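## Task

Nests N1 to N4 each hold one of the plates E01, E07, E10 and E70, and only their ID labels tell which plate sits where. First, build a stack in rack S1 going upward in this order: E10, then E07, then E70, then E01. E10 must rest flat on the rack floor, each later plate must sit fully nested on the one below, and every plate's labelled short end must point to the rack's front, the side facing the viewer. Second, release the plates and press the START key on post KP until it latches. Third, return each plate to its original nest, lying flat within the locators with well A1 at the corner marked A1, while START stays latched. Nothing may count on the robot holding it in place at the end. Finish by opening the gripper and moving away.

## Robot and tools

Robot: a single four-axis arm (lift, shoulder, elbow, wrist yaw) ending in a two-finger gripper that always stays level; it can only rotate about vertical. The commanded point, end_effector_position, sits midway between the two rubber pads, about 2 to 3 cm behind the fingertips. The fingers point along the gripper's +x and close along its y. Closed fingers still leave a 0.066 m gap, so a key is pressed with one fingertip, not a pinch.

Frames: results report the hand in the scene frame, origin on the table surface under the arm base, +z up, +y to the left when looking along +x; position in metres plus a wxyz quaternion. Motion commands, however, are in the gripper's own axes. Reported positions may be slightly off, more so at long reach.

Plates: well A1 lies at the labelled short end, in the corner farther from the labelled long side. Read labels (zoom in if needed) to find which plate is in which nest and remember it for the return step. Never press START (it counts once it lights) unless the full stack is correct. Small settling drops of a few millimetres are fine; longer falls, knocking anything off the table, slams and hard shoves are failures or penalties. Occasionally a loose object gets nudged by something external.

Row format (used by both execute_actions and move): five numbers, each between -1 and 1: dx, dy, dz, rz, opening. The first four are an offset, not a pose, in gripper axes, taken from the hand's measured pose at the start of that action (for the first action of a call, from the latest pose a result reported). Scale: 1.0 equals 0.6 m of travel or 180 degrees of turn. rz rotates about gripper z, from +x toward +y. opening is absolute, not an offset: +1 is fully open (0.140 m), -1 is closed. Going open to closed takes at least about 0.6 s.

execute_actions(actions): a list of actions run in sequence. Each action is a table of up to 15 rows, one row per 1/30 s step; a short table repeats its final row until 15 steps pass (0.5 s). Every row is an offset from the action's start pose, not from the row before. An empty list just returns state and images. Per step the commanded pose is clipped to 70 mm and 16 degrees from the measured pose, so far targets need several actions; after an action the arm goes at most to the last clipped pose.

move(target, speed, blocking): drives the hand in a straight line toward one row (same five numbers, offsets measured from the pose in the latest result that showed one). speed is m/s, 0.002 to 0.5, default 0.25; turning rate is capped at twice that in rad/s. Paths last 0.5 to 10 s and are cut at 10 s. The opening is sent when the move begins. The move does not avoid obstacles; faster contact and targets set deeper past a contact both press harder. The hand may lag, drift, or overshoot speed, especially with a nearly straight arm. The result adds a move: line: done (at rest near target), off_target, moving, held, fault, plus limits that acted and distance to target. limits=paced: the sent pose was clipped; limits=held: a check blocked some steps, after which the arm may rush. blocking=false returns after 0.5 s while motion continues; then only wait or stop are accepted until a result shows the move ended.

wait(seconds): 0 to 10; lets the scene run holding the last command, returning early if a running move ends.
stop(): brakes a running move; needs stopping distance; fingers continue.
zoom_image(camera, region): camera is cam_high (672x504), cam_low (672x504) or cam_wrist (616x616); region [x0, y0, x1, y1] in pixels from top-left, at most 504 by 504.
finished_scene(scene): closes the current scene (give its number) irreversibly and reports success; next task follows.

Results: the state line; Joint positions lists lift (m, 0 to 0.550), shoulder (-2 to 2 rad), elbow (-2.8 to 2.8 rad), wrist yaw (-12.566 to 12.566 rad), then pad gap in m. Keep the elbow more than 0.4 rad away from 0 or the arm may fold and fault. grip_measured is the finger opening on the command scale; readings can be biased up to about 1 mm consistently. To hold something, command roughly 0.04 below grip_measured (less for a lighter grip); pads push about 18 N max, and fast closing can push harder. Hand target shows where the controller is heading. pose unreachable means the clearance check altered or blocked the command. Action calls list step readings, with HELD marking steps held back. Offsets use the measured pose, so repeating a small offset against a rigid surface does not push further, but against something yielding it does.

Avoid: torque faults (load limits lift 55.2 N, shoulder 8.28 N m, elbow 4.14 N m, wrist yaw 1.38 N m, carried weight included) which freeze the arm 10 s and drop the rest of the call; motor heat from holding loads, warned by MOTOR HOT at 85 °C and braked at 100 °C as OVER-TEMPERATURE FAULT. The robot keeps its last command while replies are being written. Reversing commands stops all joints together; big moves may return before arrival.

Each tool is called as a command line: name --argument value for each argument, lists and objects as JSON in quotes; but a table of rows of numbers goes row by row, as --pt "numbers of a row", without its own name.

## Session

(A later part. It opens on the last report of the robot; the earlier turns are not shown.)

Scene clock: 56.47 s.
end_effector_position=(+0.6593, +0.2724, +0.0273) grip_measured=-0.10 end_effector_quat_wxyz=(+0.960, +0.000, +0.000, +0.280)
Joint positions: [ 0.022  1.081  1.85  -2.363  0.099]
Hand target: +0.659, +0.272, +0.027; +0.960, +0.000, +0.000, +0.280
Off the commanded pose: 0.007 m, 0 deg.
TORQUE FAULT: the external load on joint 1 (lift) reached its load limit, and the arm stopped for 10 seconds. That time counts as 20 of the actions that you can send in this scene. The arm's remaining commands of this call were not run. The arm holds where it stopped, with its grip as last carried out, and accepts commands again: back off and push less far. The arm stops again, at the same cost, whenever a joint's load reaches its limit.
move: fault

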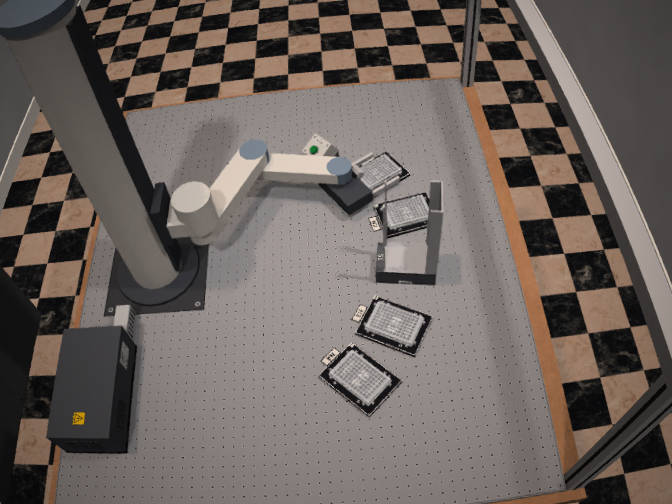

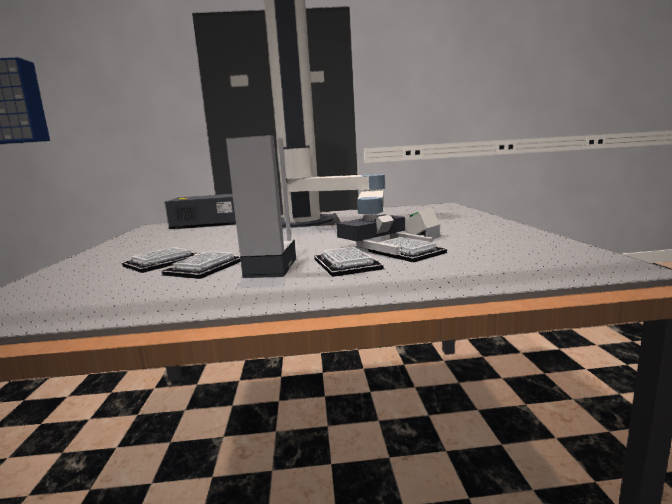

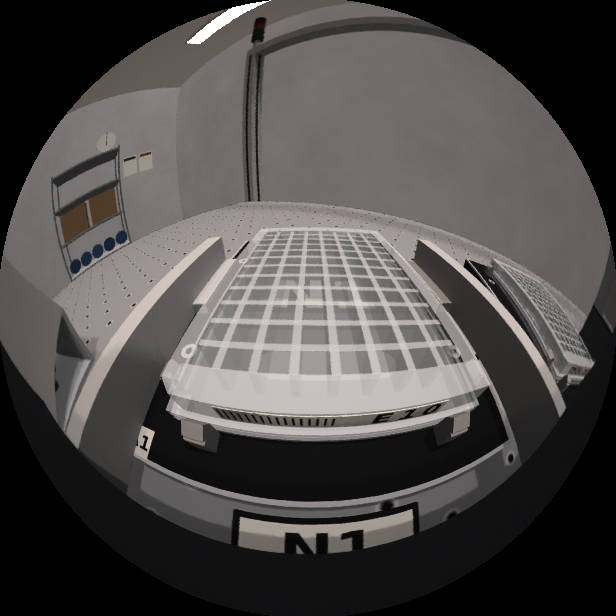

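move --target '[0,0,0.002,0,0.2]'

move --target '[-0.233,0,0,0,0.2]'

move --target '[0.018,-0.518,-0.035,-0.19,0.2]'

Scene clock: 117.00 s.
end_effector_position=(+0.7145, -0.0783, +0.0733) grip_measured=+0.20 end_effector_quat_wxyz=(+0.998, +0.000, +0.000, -0.068)
Joint positions: [ 0.068  0.471  1.782 -2.387  0.11 ]
Hand target: +0.714, -0.078, +0.073; +0.998, +0.000, +0.000, -0.068
Off the commanded pose: 0.000 m, 0 deg.
move: done

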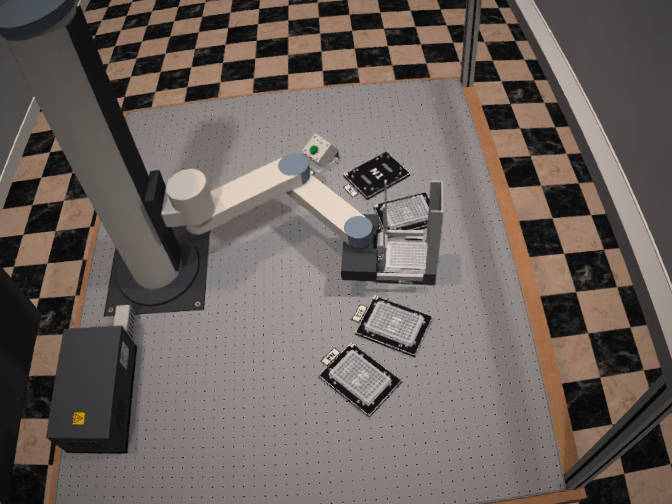

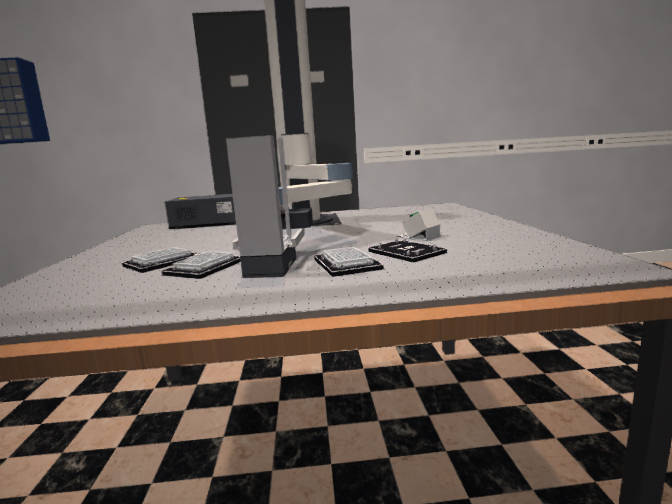

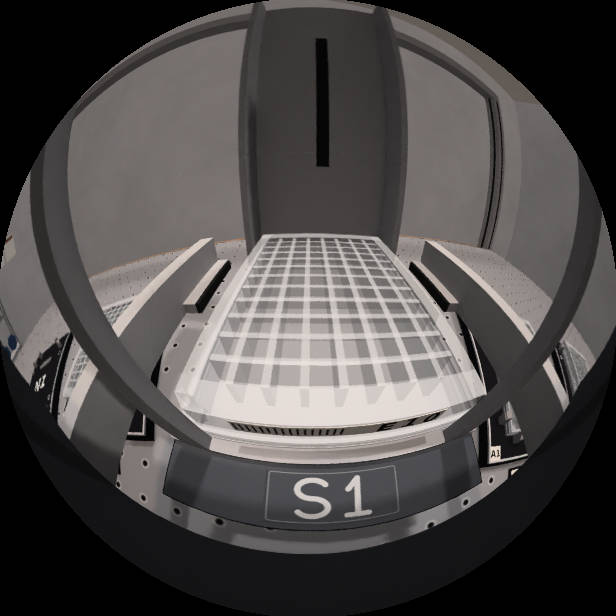

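Scene clock: 117.97 s.
end_effector_position=(+0.5759, -0.0595, +0.0733) grip_measured=+0.20 end_effector_quat_wxyz=(+0.998, +0.000, +0.000, -0.068)
Joint positions: [ 0.068  0.756  1.061 -1.953  0.11 ]
Hand target: +0.576, -0.059, +0.073; +0.998, +0.000, +0.000, -0.068
Off the commanded pose: 0.000 m, 0 deg.
move: done

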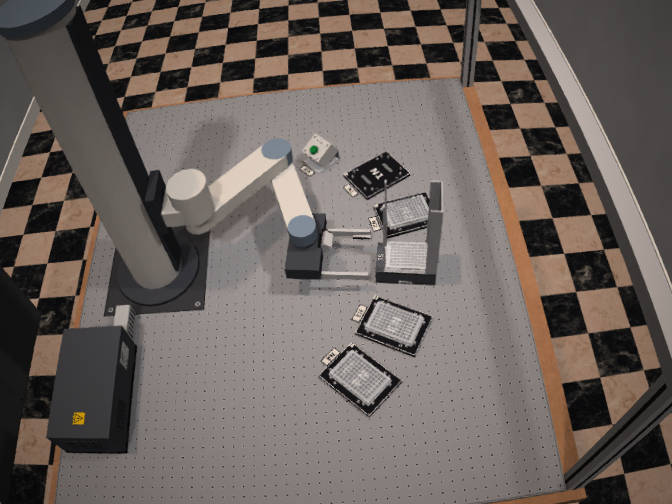

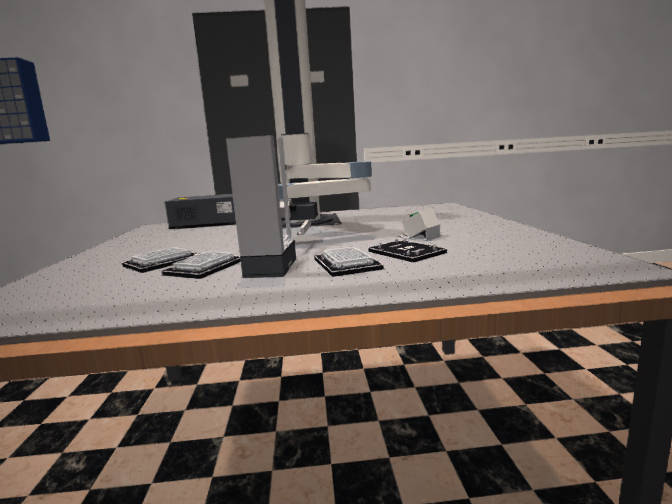

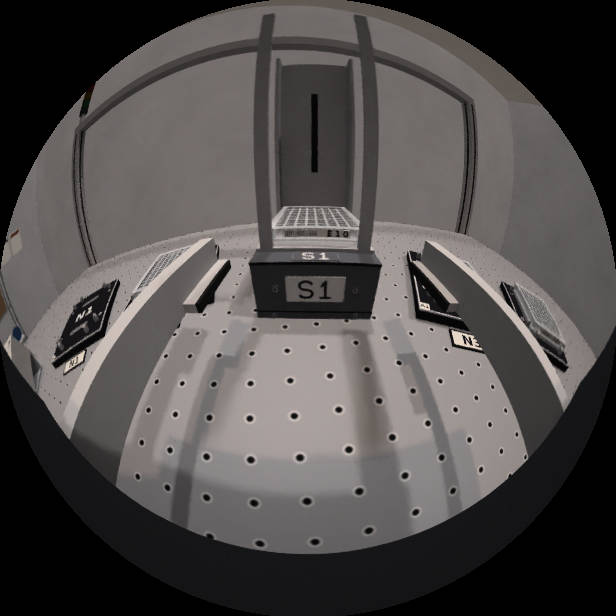

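Scene clock: 119.63 s.
end_effector_position=(+0.5444, -0.3690, +0.0523) grip_measured=+0.20 end_effector_quat_wxyz=(+0.934, +0.000, +0.000, -0.358)
Joint positions: [ 0.047 -0.128  1.647 -2.251  0.11 ]
Hand target: +0.544, -0.369, +0.052; +0.934, +0.000, +0.000, -0.358
Off the commanded pose: 0.000 m, 0 deg.
move: done

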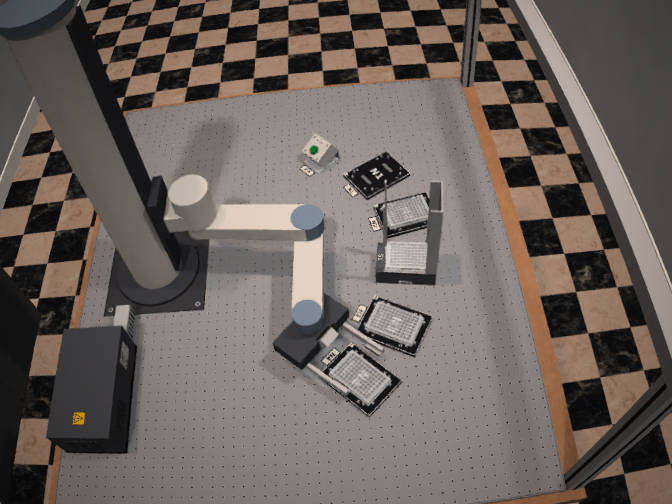

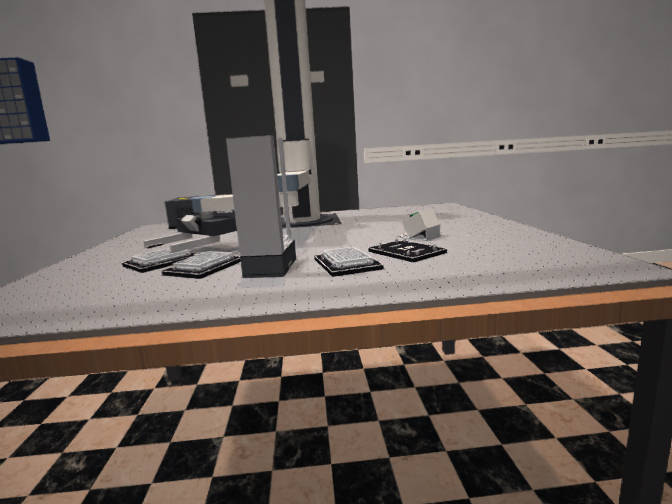

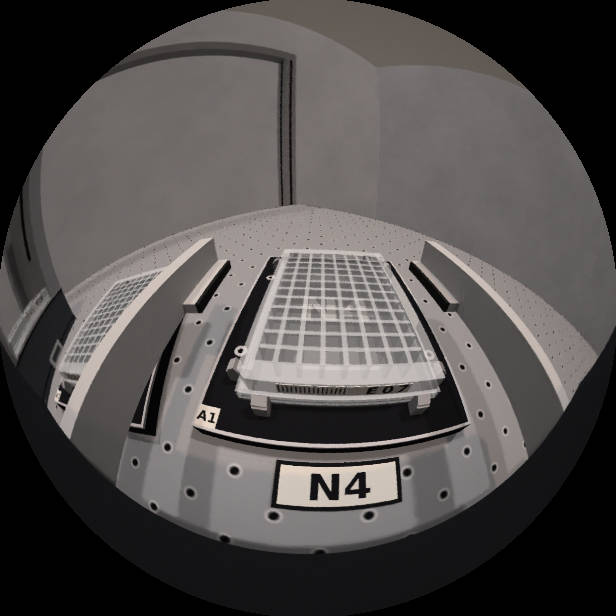

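move --target '[0.033,-0.014,-0.0347,-0.014,0.2]' --speed 0.05

move --target '[0,0,0,0,-0.4]'

move --target '[0,0,0,0,-0.54]'

Scene clock: 125.67 s.
end_effector_position=(+0.5536, -0.3884, +0.0315) grip_measured=+0.20 end_effector_quat_wxyz=(+0.926, +0.000, +0.000, -0.378)
Joint positions: [ 0.026 -0.181  1.765 -2.36   0.11 ]
Hand target: +0.554, -0.388, +0.032; +0.926, +0.000, +0.000, -0.378
Off the commanded pose: 0.000 m, 0 deg.
move: done

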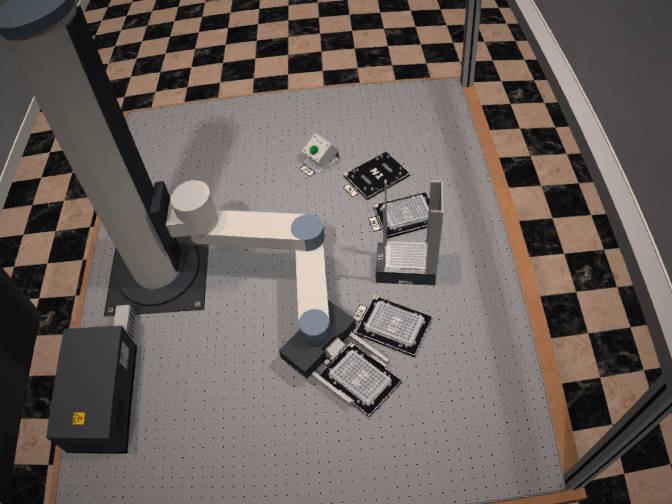

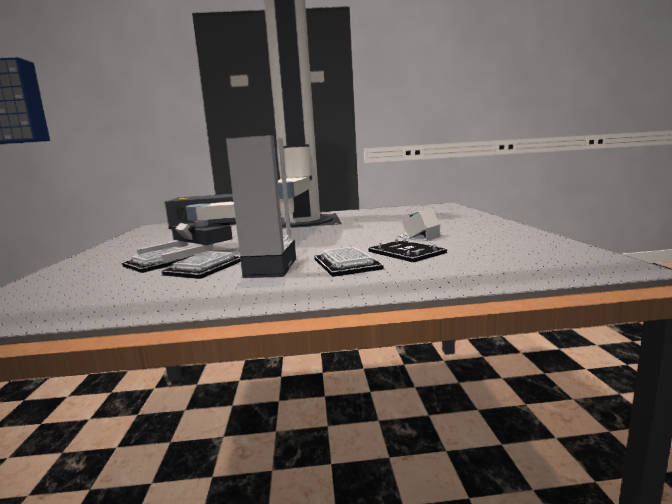

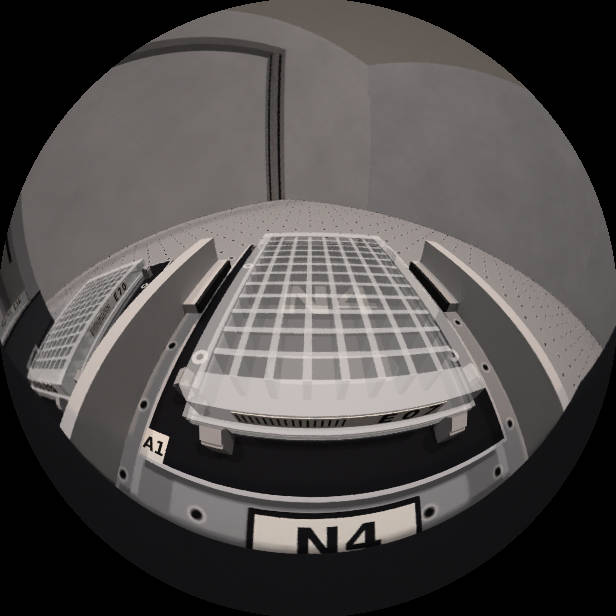

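Scene clock: 126.17 s.
end_effector_position=(+0.5536, -0.3884, +0.0315) grip_measured=-0.40 end_effector_quat_wxyz=(+0.926, +0.000, +0.000, -0.378)
Joint positions: [ 0.026 -0.181  1.765 -2.36   0.088]
Hand target: +0.554, -0.388, +0.031; +0.926, +0.000, +0.000, -0.378
Off the commanded pose: 0.000 m, 0 deg.
move: done

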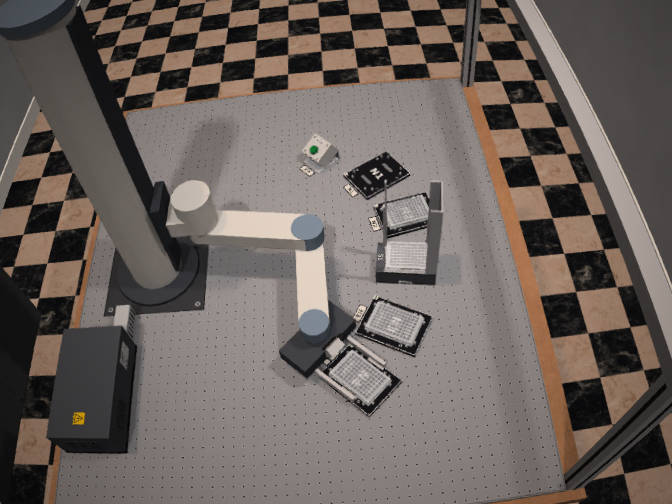

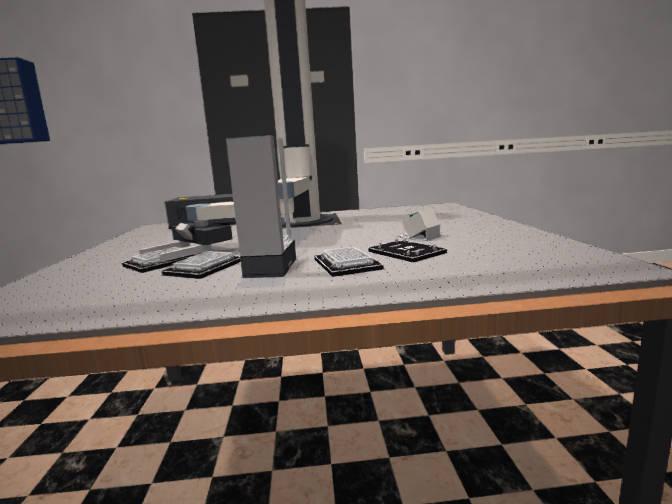

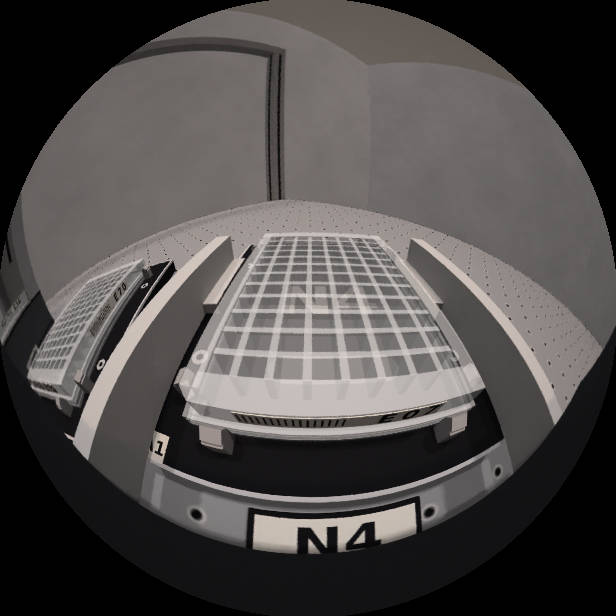

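Scene clock: 126.67 s.
end_effector_position=(+0.5532, -0.3887, +0.0315) grip_measured=-0.48 end_effector_quat_wxyz=(+0.925, +0.000, +0.000, -0.379)
Joint positions: [ 0.026 -0.181  1.765 -2.361  0.085]
Hand target: +0.554, -0.388, +0.031; +0.926, +0.000, +0.000, -0.378
Off the commanded pose: 0.000 m, 0 deg.
move: done

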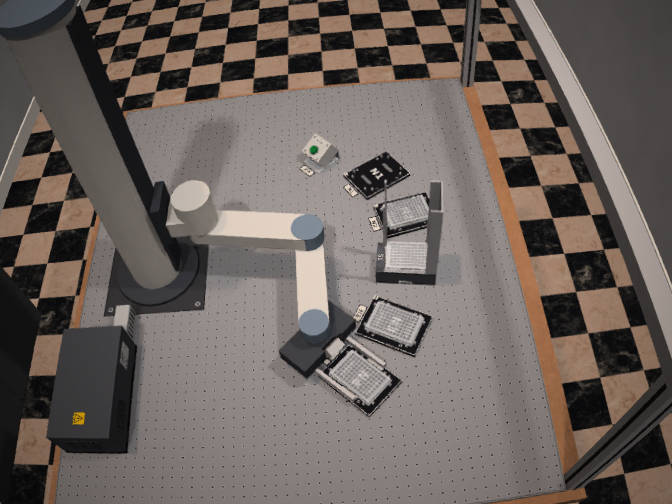

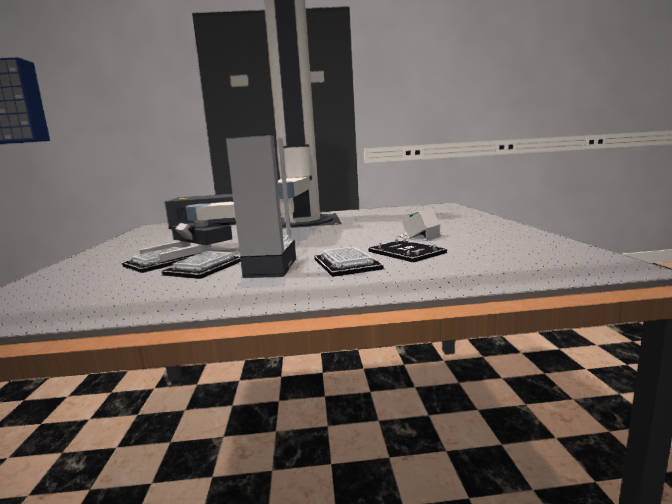

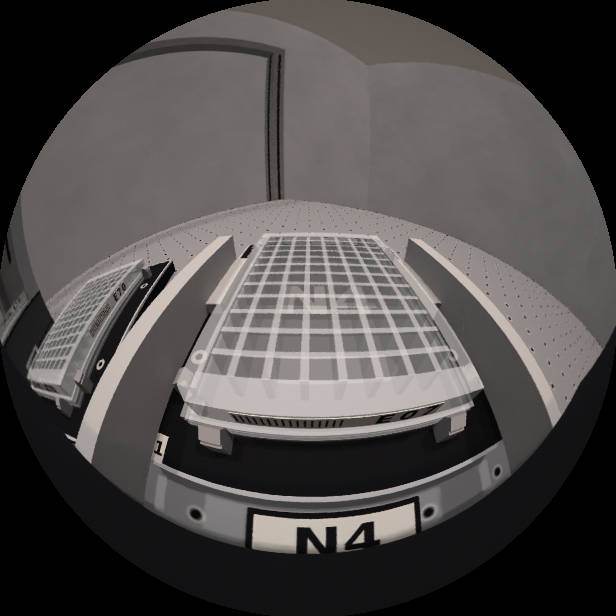

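move --target '[0,0,0.505,0,-0.54]'

move --target '[-0.1732,0.5565,0,0.2021,-0.54]'

move --target '[0,0,-0.025,0,-0.54]' --speed 0.02

Scene clock: 137.37 s.
end_effector_position=(+0.5532, -0.3887, +0.3345) grip_measured=-0.48 end_effector_quat_wxyz=(+0.925, +0.000, +0.000, -0.379)
Joint positions: [ 0.33  -0.181  1.765 -2.362  0.085]
Hand target: +0.553, -0.389, +0.334; +0.925, +0.000, +0.000, -0.379
Off the commanded pose: 0.000 m, 0 deg.
move: done

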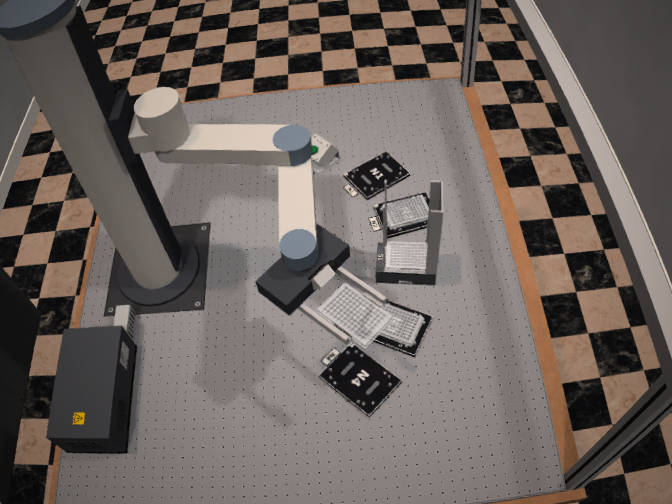

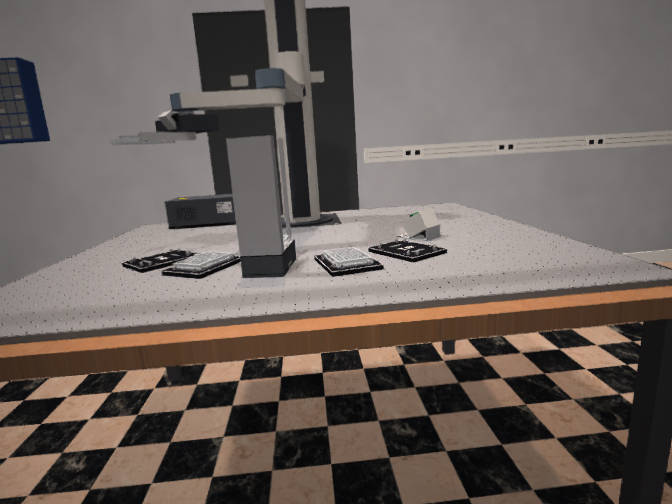

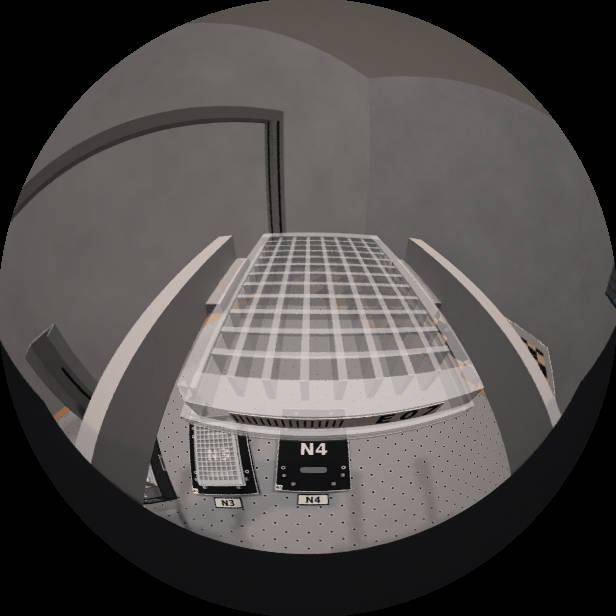

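Scene clock: 139.10 s.
end_effector_position=(+0.7137, -0.0777, +0.3345) grip_measured=-0.48 end_effector_quat_wxyz=(+0.997, +0.000, +0.000, -0.071)
Joint positions: [ 0.329  0.477  1.776 -2.395  0.085]
Hand target: +0.714, -0.078, +0.335; +0.997, +0.000, +0.000, -0.071
Off the commanded pose: 0.000 m, 0 deg.
move: done

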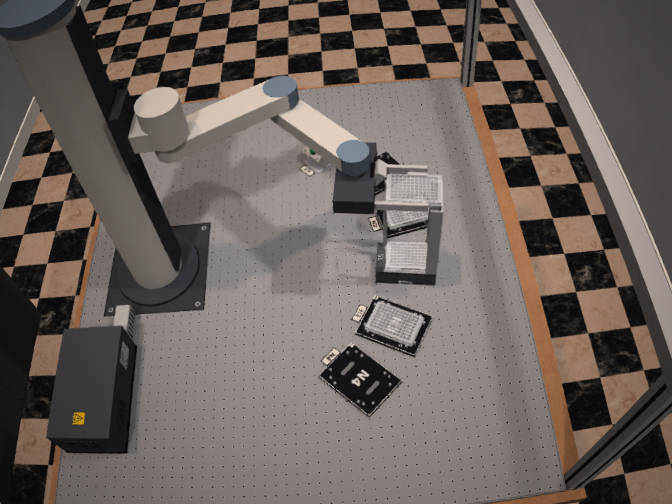

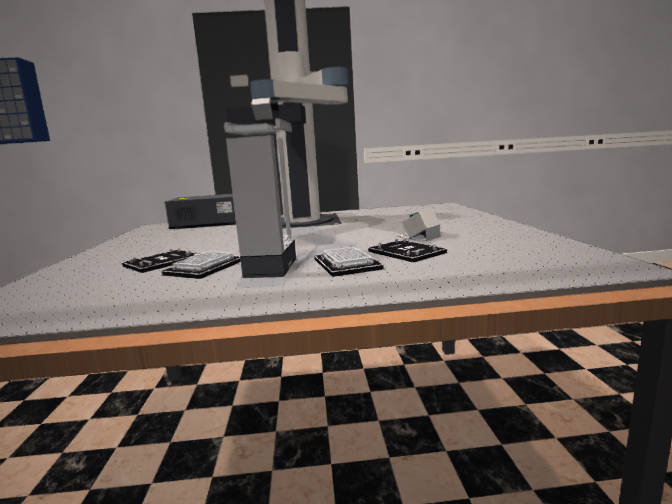

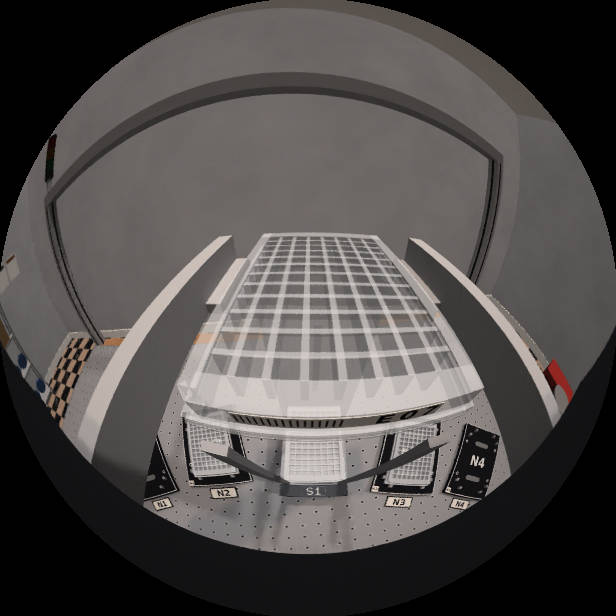

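Scene clock: 140.07 s.
end_effector_position=(+0.7136, -0.0780, +0.3196) grip_measured=-0.48 end_effector_quat_wxyz=(+0.997, +0.000, +0.000, -0.072)
Joint positions: [ 0.315  0.477  1.776 -2.396  0.085]
Hand target: +0.714, -0.078, +0.319; +0.997, +0.000, +0.000, -0.071
Off the commanded pose: 0.000 m, 0 deg.
move: done

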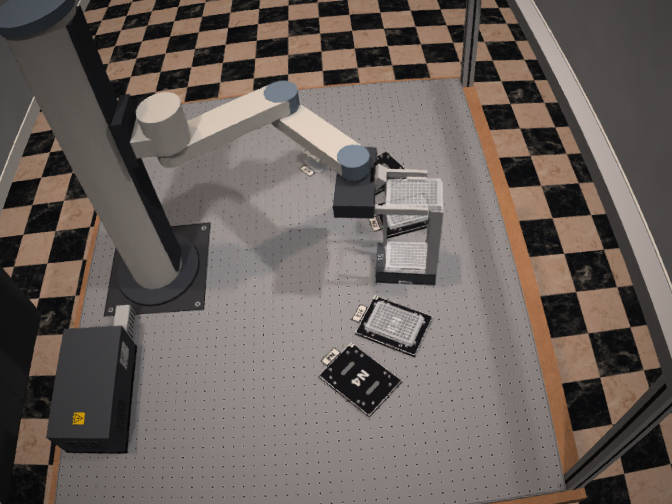

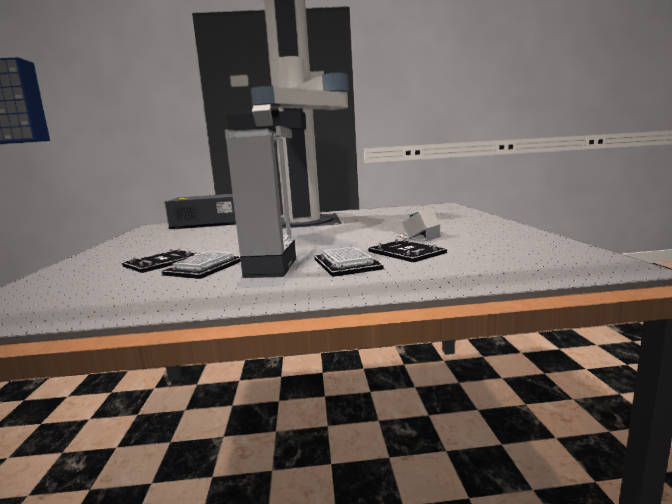

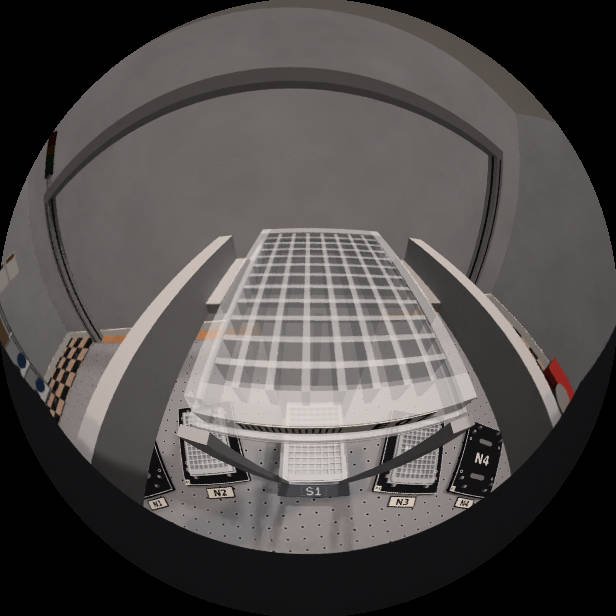

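move --target '[-0.001,-0.001,0.002,-0.002,-0.56]' --speed 0.01

move --target '[0,0,-0.007,0,-0.56]' --speed 0.01

Scene clock: 144.80 s.
end_effector_position=(+0.7130, -0.0782, +0.3207) grip_measured=-0.48 end_effector_quat_wxyz=(+0.997, +0.000, +0.000, -0.074)
Joint positions: [ 0.316  0.479  1.773 -2.4    0.085]
Hand target: +0.713, -0.078, +0.321; +0.997, +0.000, +0.000, -0.075
Off the commanded pose: 0.000 m, 0 deg.
move: done

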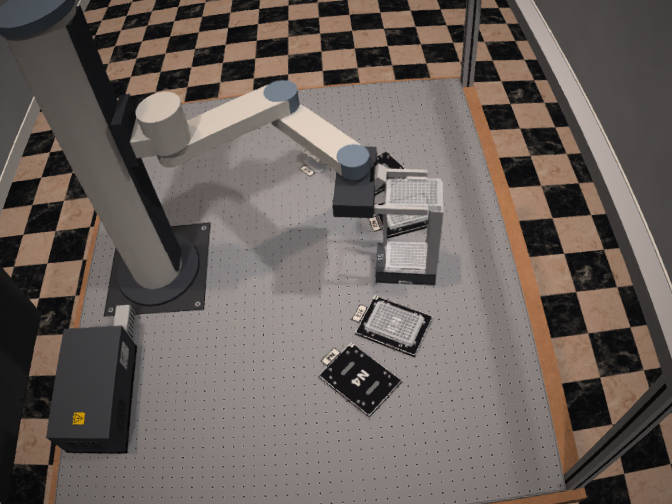

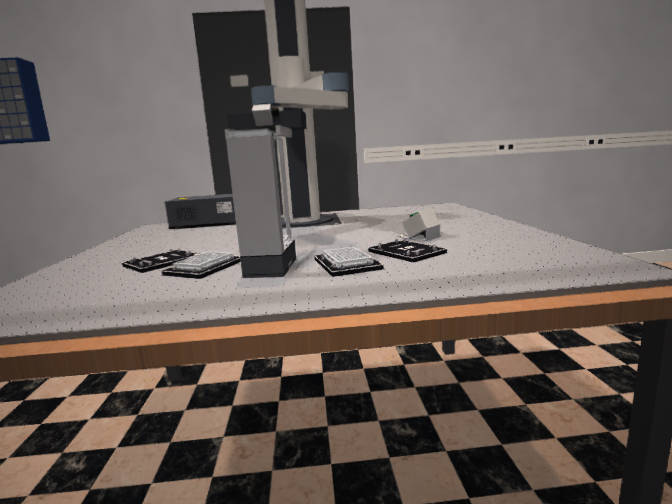

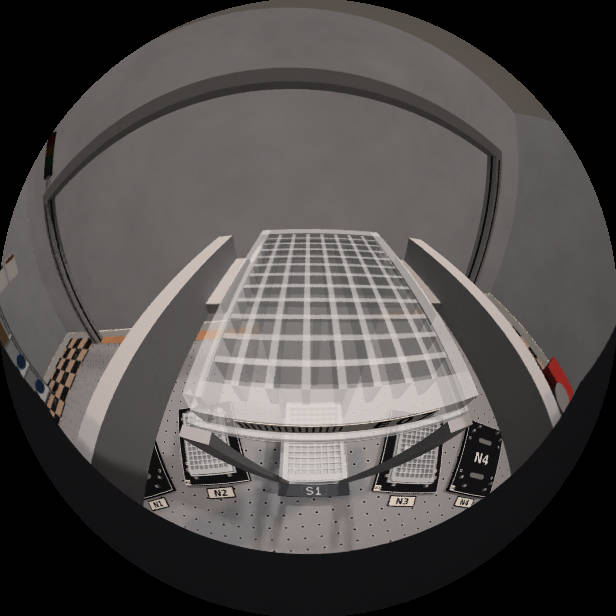

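Scene clock: 145.50 s.
end_effector_position=(+0.7130, -0.0783, +0.3166) grip_measured=-0.48 end_effector_quat_wxyz=(+0.997, +0.000, +0.000, -0.074)
Joint positions: [ 0.312  0.479  1.773 -2.4    0.085]
Hand target: +0.713, -0.078, +0.317; +0.997, +0.000, +0.000, -0.074
Off the commanded pose: 0.000 m, 0 deg.
move: done

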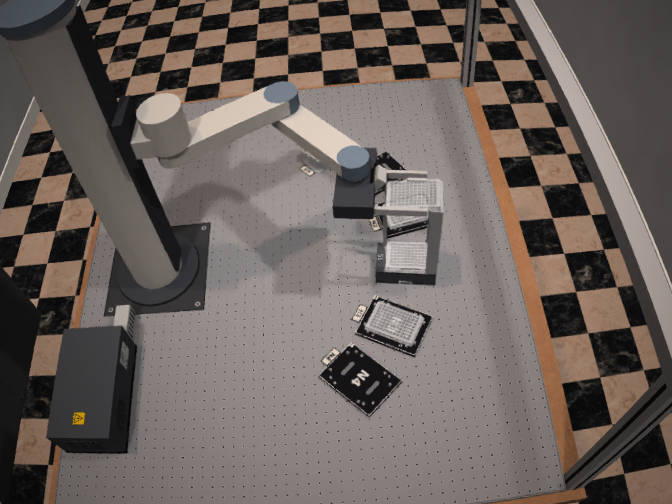

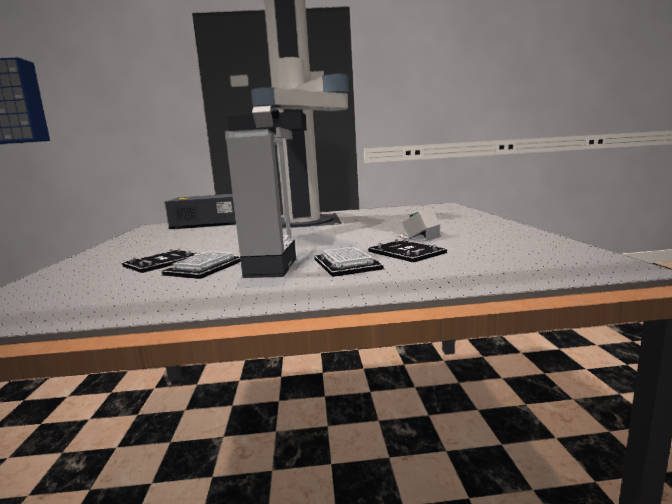

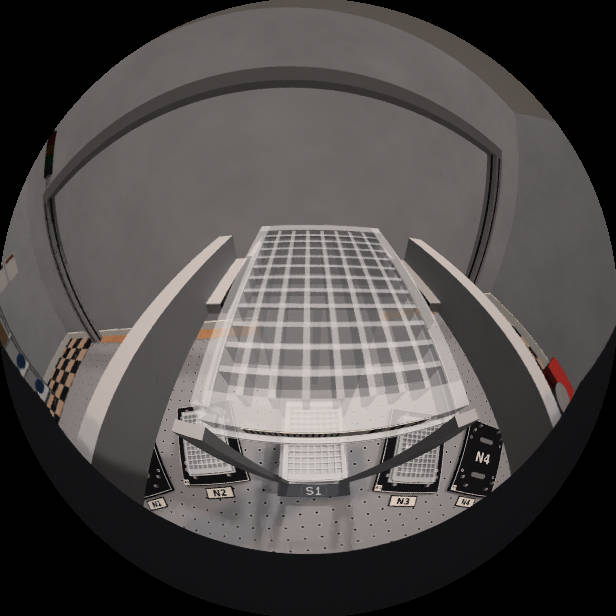

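move --target '[-0.001,-0.0012,0.003,0.005,-0.56]' --speed 0.01

zoom_image --camera "cam_high" --region '[400, 165, 460, 225]'

zoom_image --camera "cam_low" --region '[215, 115, 295, 150]'

zoom_image --camera "cam_wrist" --region '[150, 360, 510, 480]'

Scene clock: 153.63 s.
end_effector_position=(+0.7124, -0.0787, +0.3184) grip_measured=-0.48 end_effector_quat_wxyz=(+0.998, +0.000, +0.000, -0.066)
Joint positions: [ 0.313  0.473  1.769 -2.375  0.085]
Hand target: +0.712, -0.079, +0.318; +0.998, +0.000, +0.000, -0.066
Off the commanded pose: 0.000 m, 0 deg.
move: done

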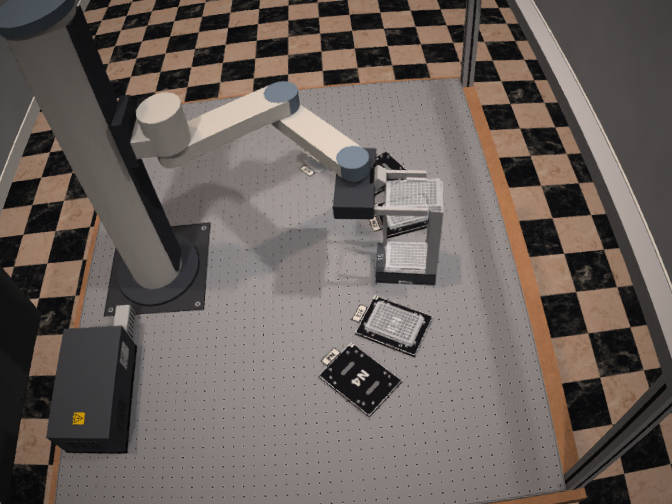

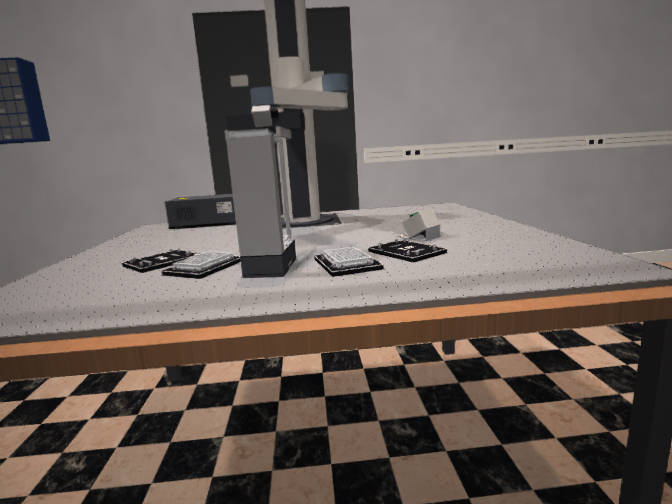

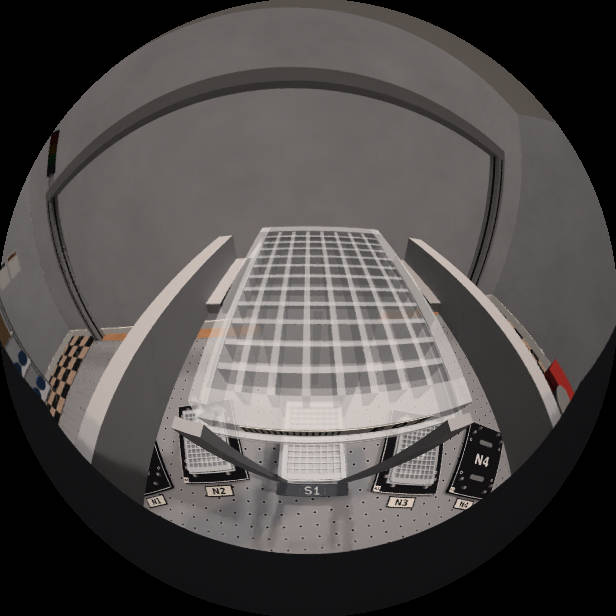

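Region (400, 165, 460, 225) of cam_high's 672x504 image, scaled by 8.400, with more detail than that image has.

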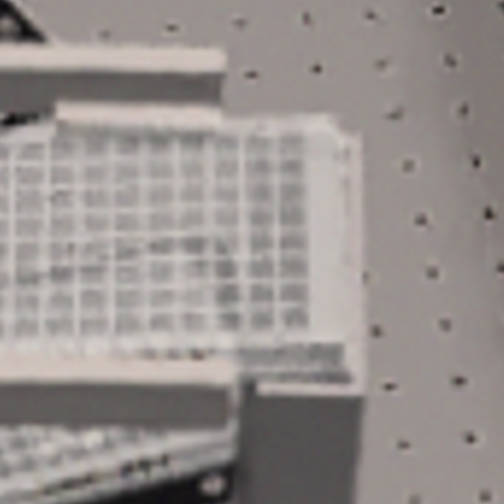

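Region (215, 115, 295, 150) of cam_low's 672x504 image, scaled by 6.300, with more detail than that image has; it fills the top 220 rows of this view, and the rest is white.

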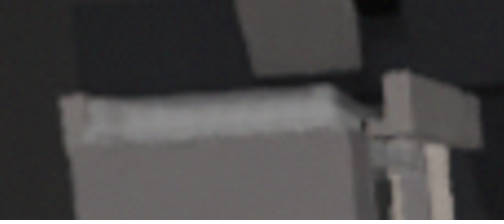

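Region (150, 360, 510, 480) of cam_wrist's 616x616 image, scaled by 1.400, with more detail than that image has.

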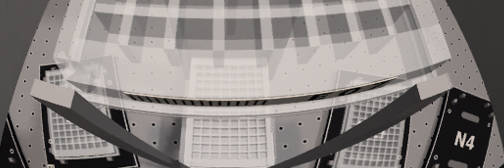

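move --target '[0,0,-0.007,0,-0.56]' --speed 0.01

Scene clock: 159.37 s.
end_effector_position=(+0.7123, -0.0788, +0.3142) grip_measured=-0.48 end_effector_quat_wxyz=(+0.998, +0.000, +0.000, -0.066)
Joint positions: [ 0.309  0.474  1.769 -2.375  0.085]
Hand target: +0.712, -0.079, +0.314; +0.998, +0.000, +0.000, -0.066
Off the commanded pose: 0.000 m, 0 deg.
move: done

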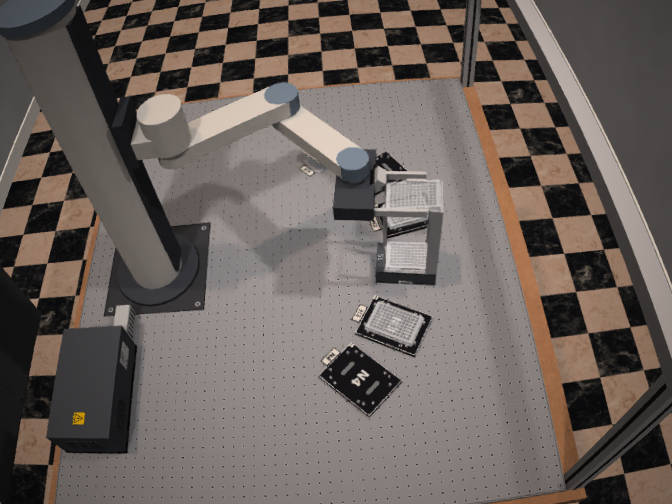

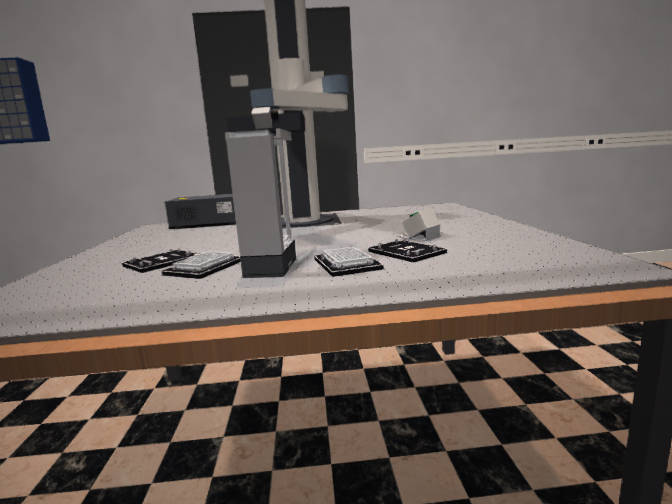

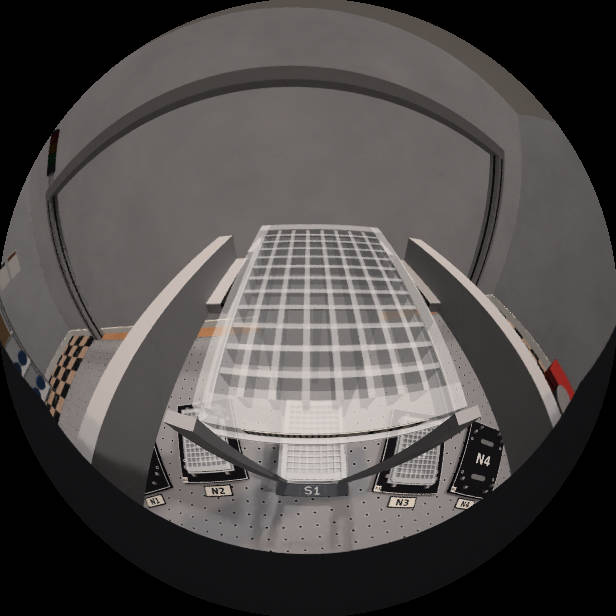

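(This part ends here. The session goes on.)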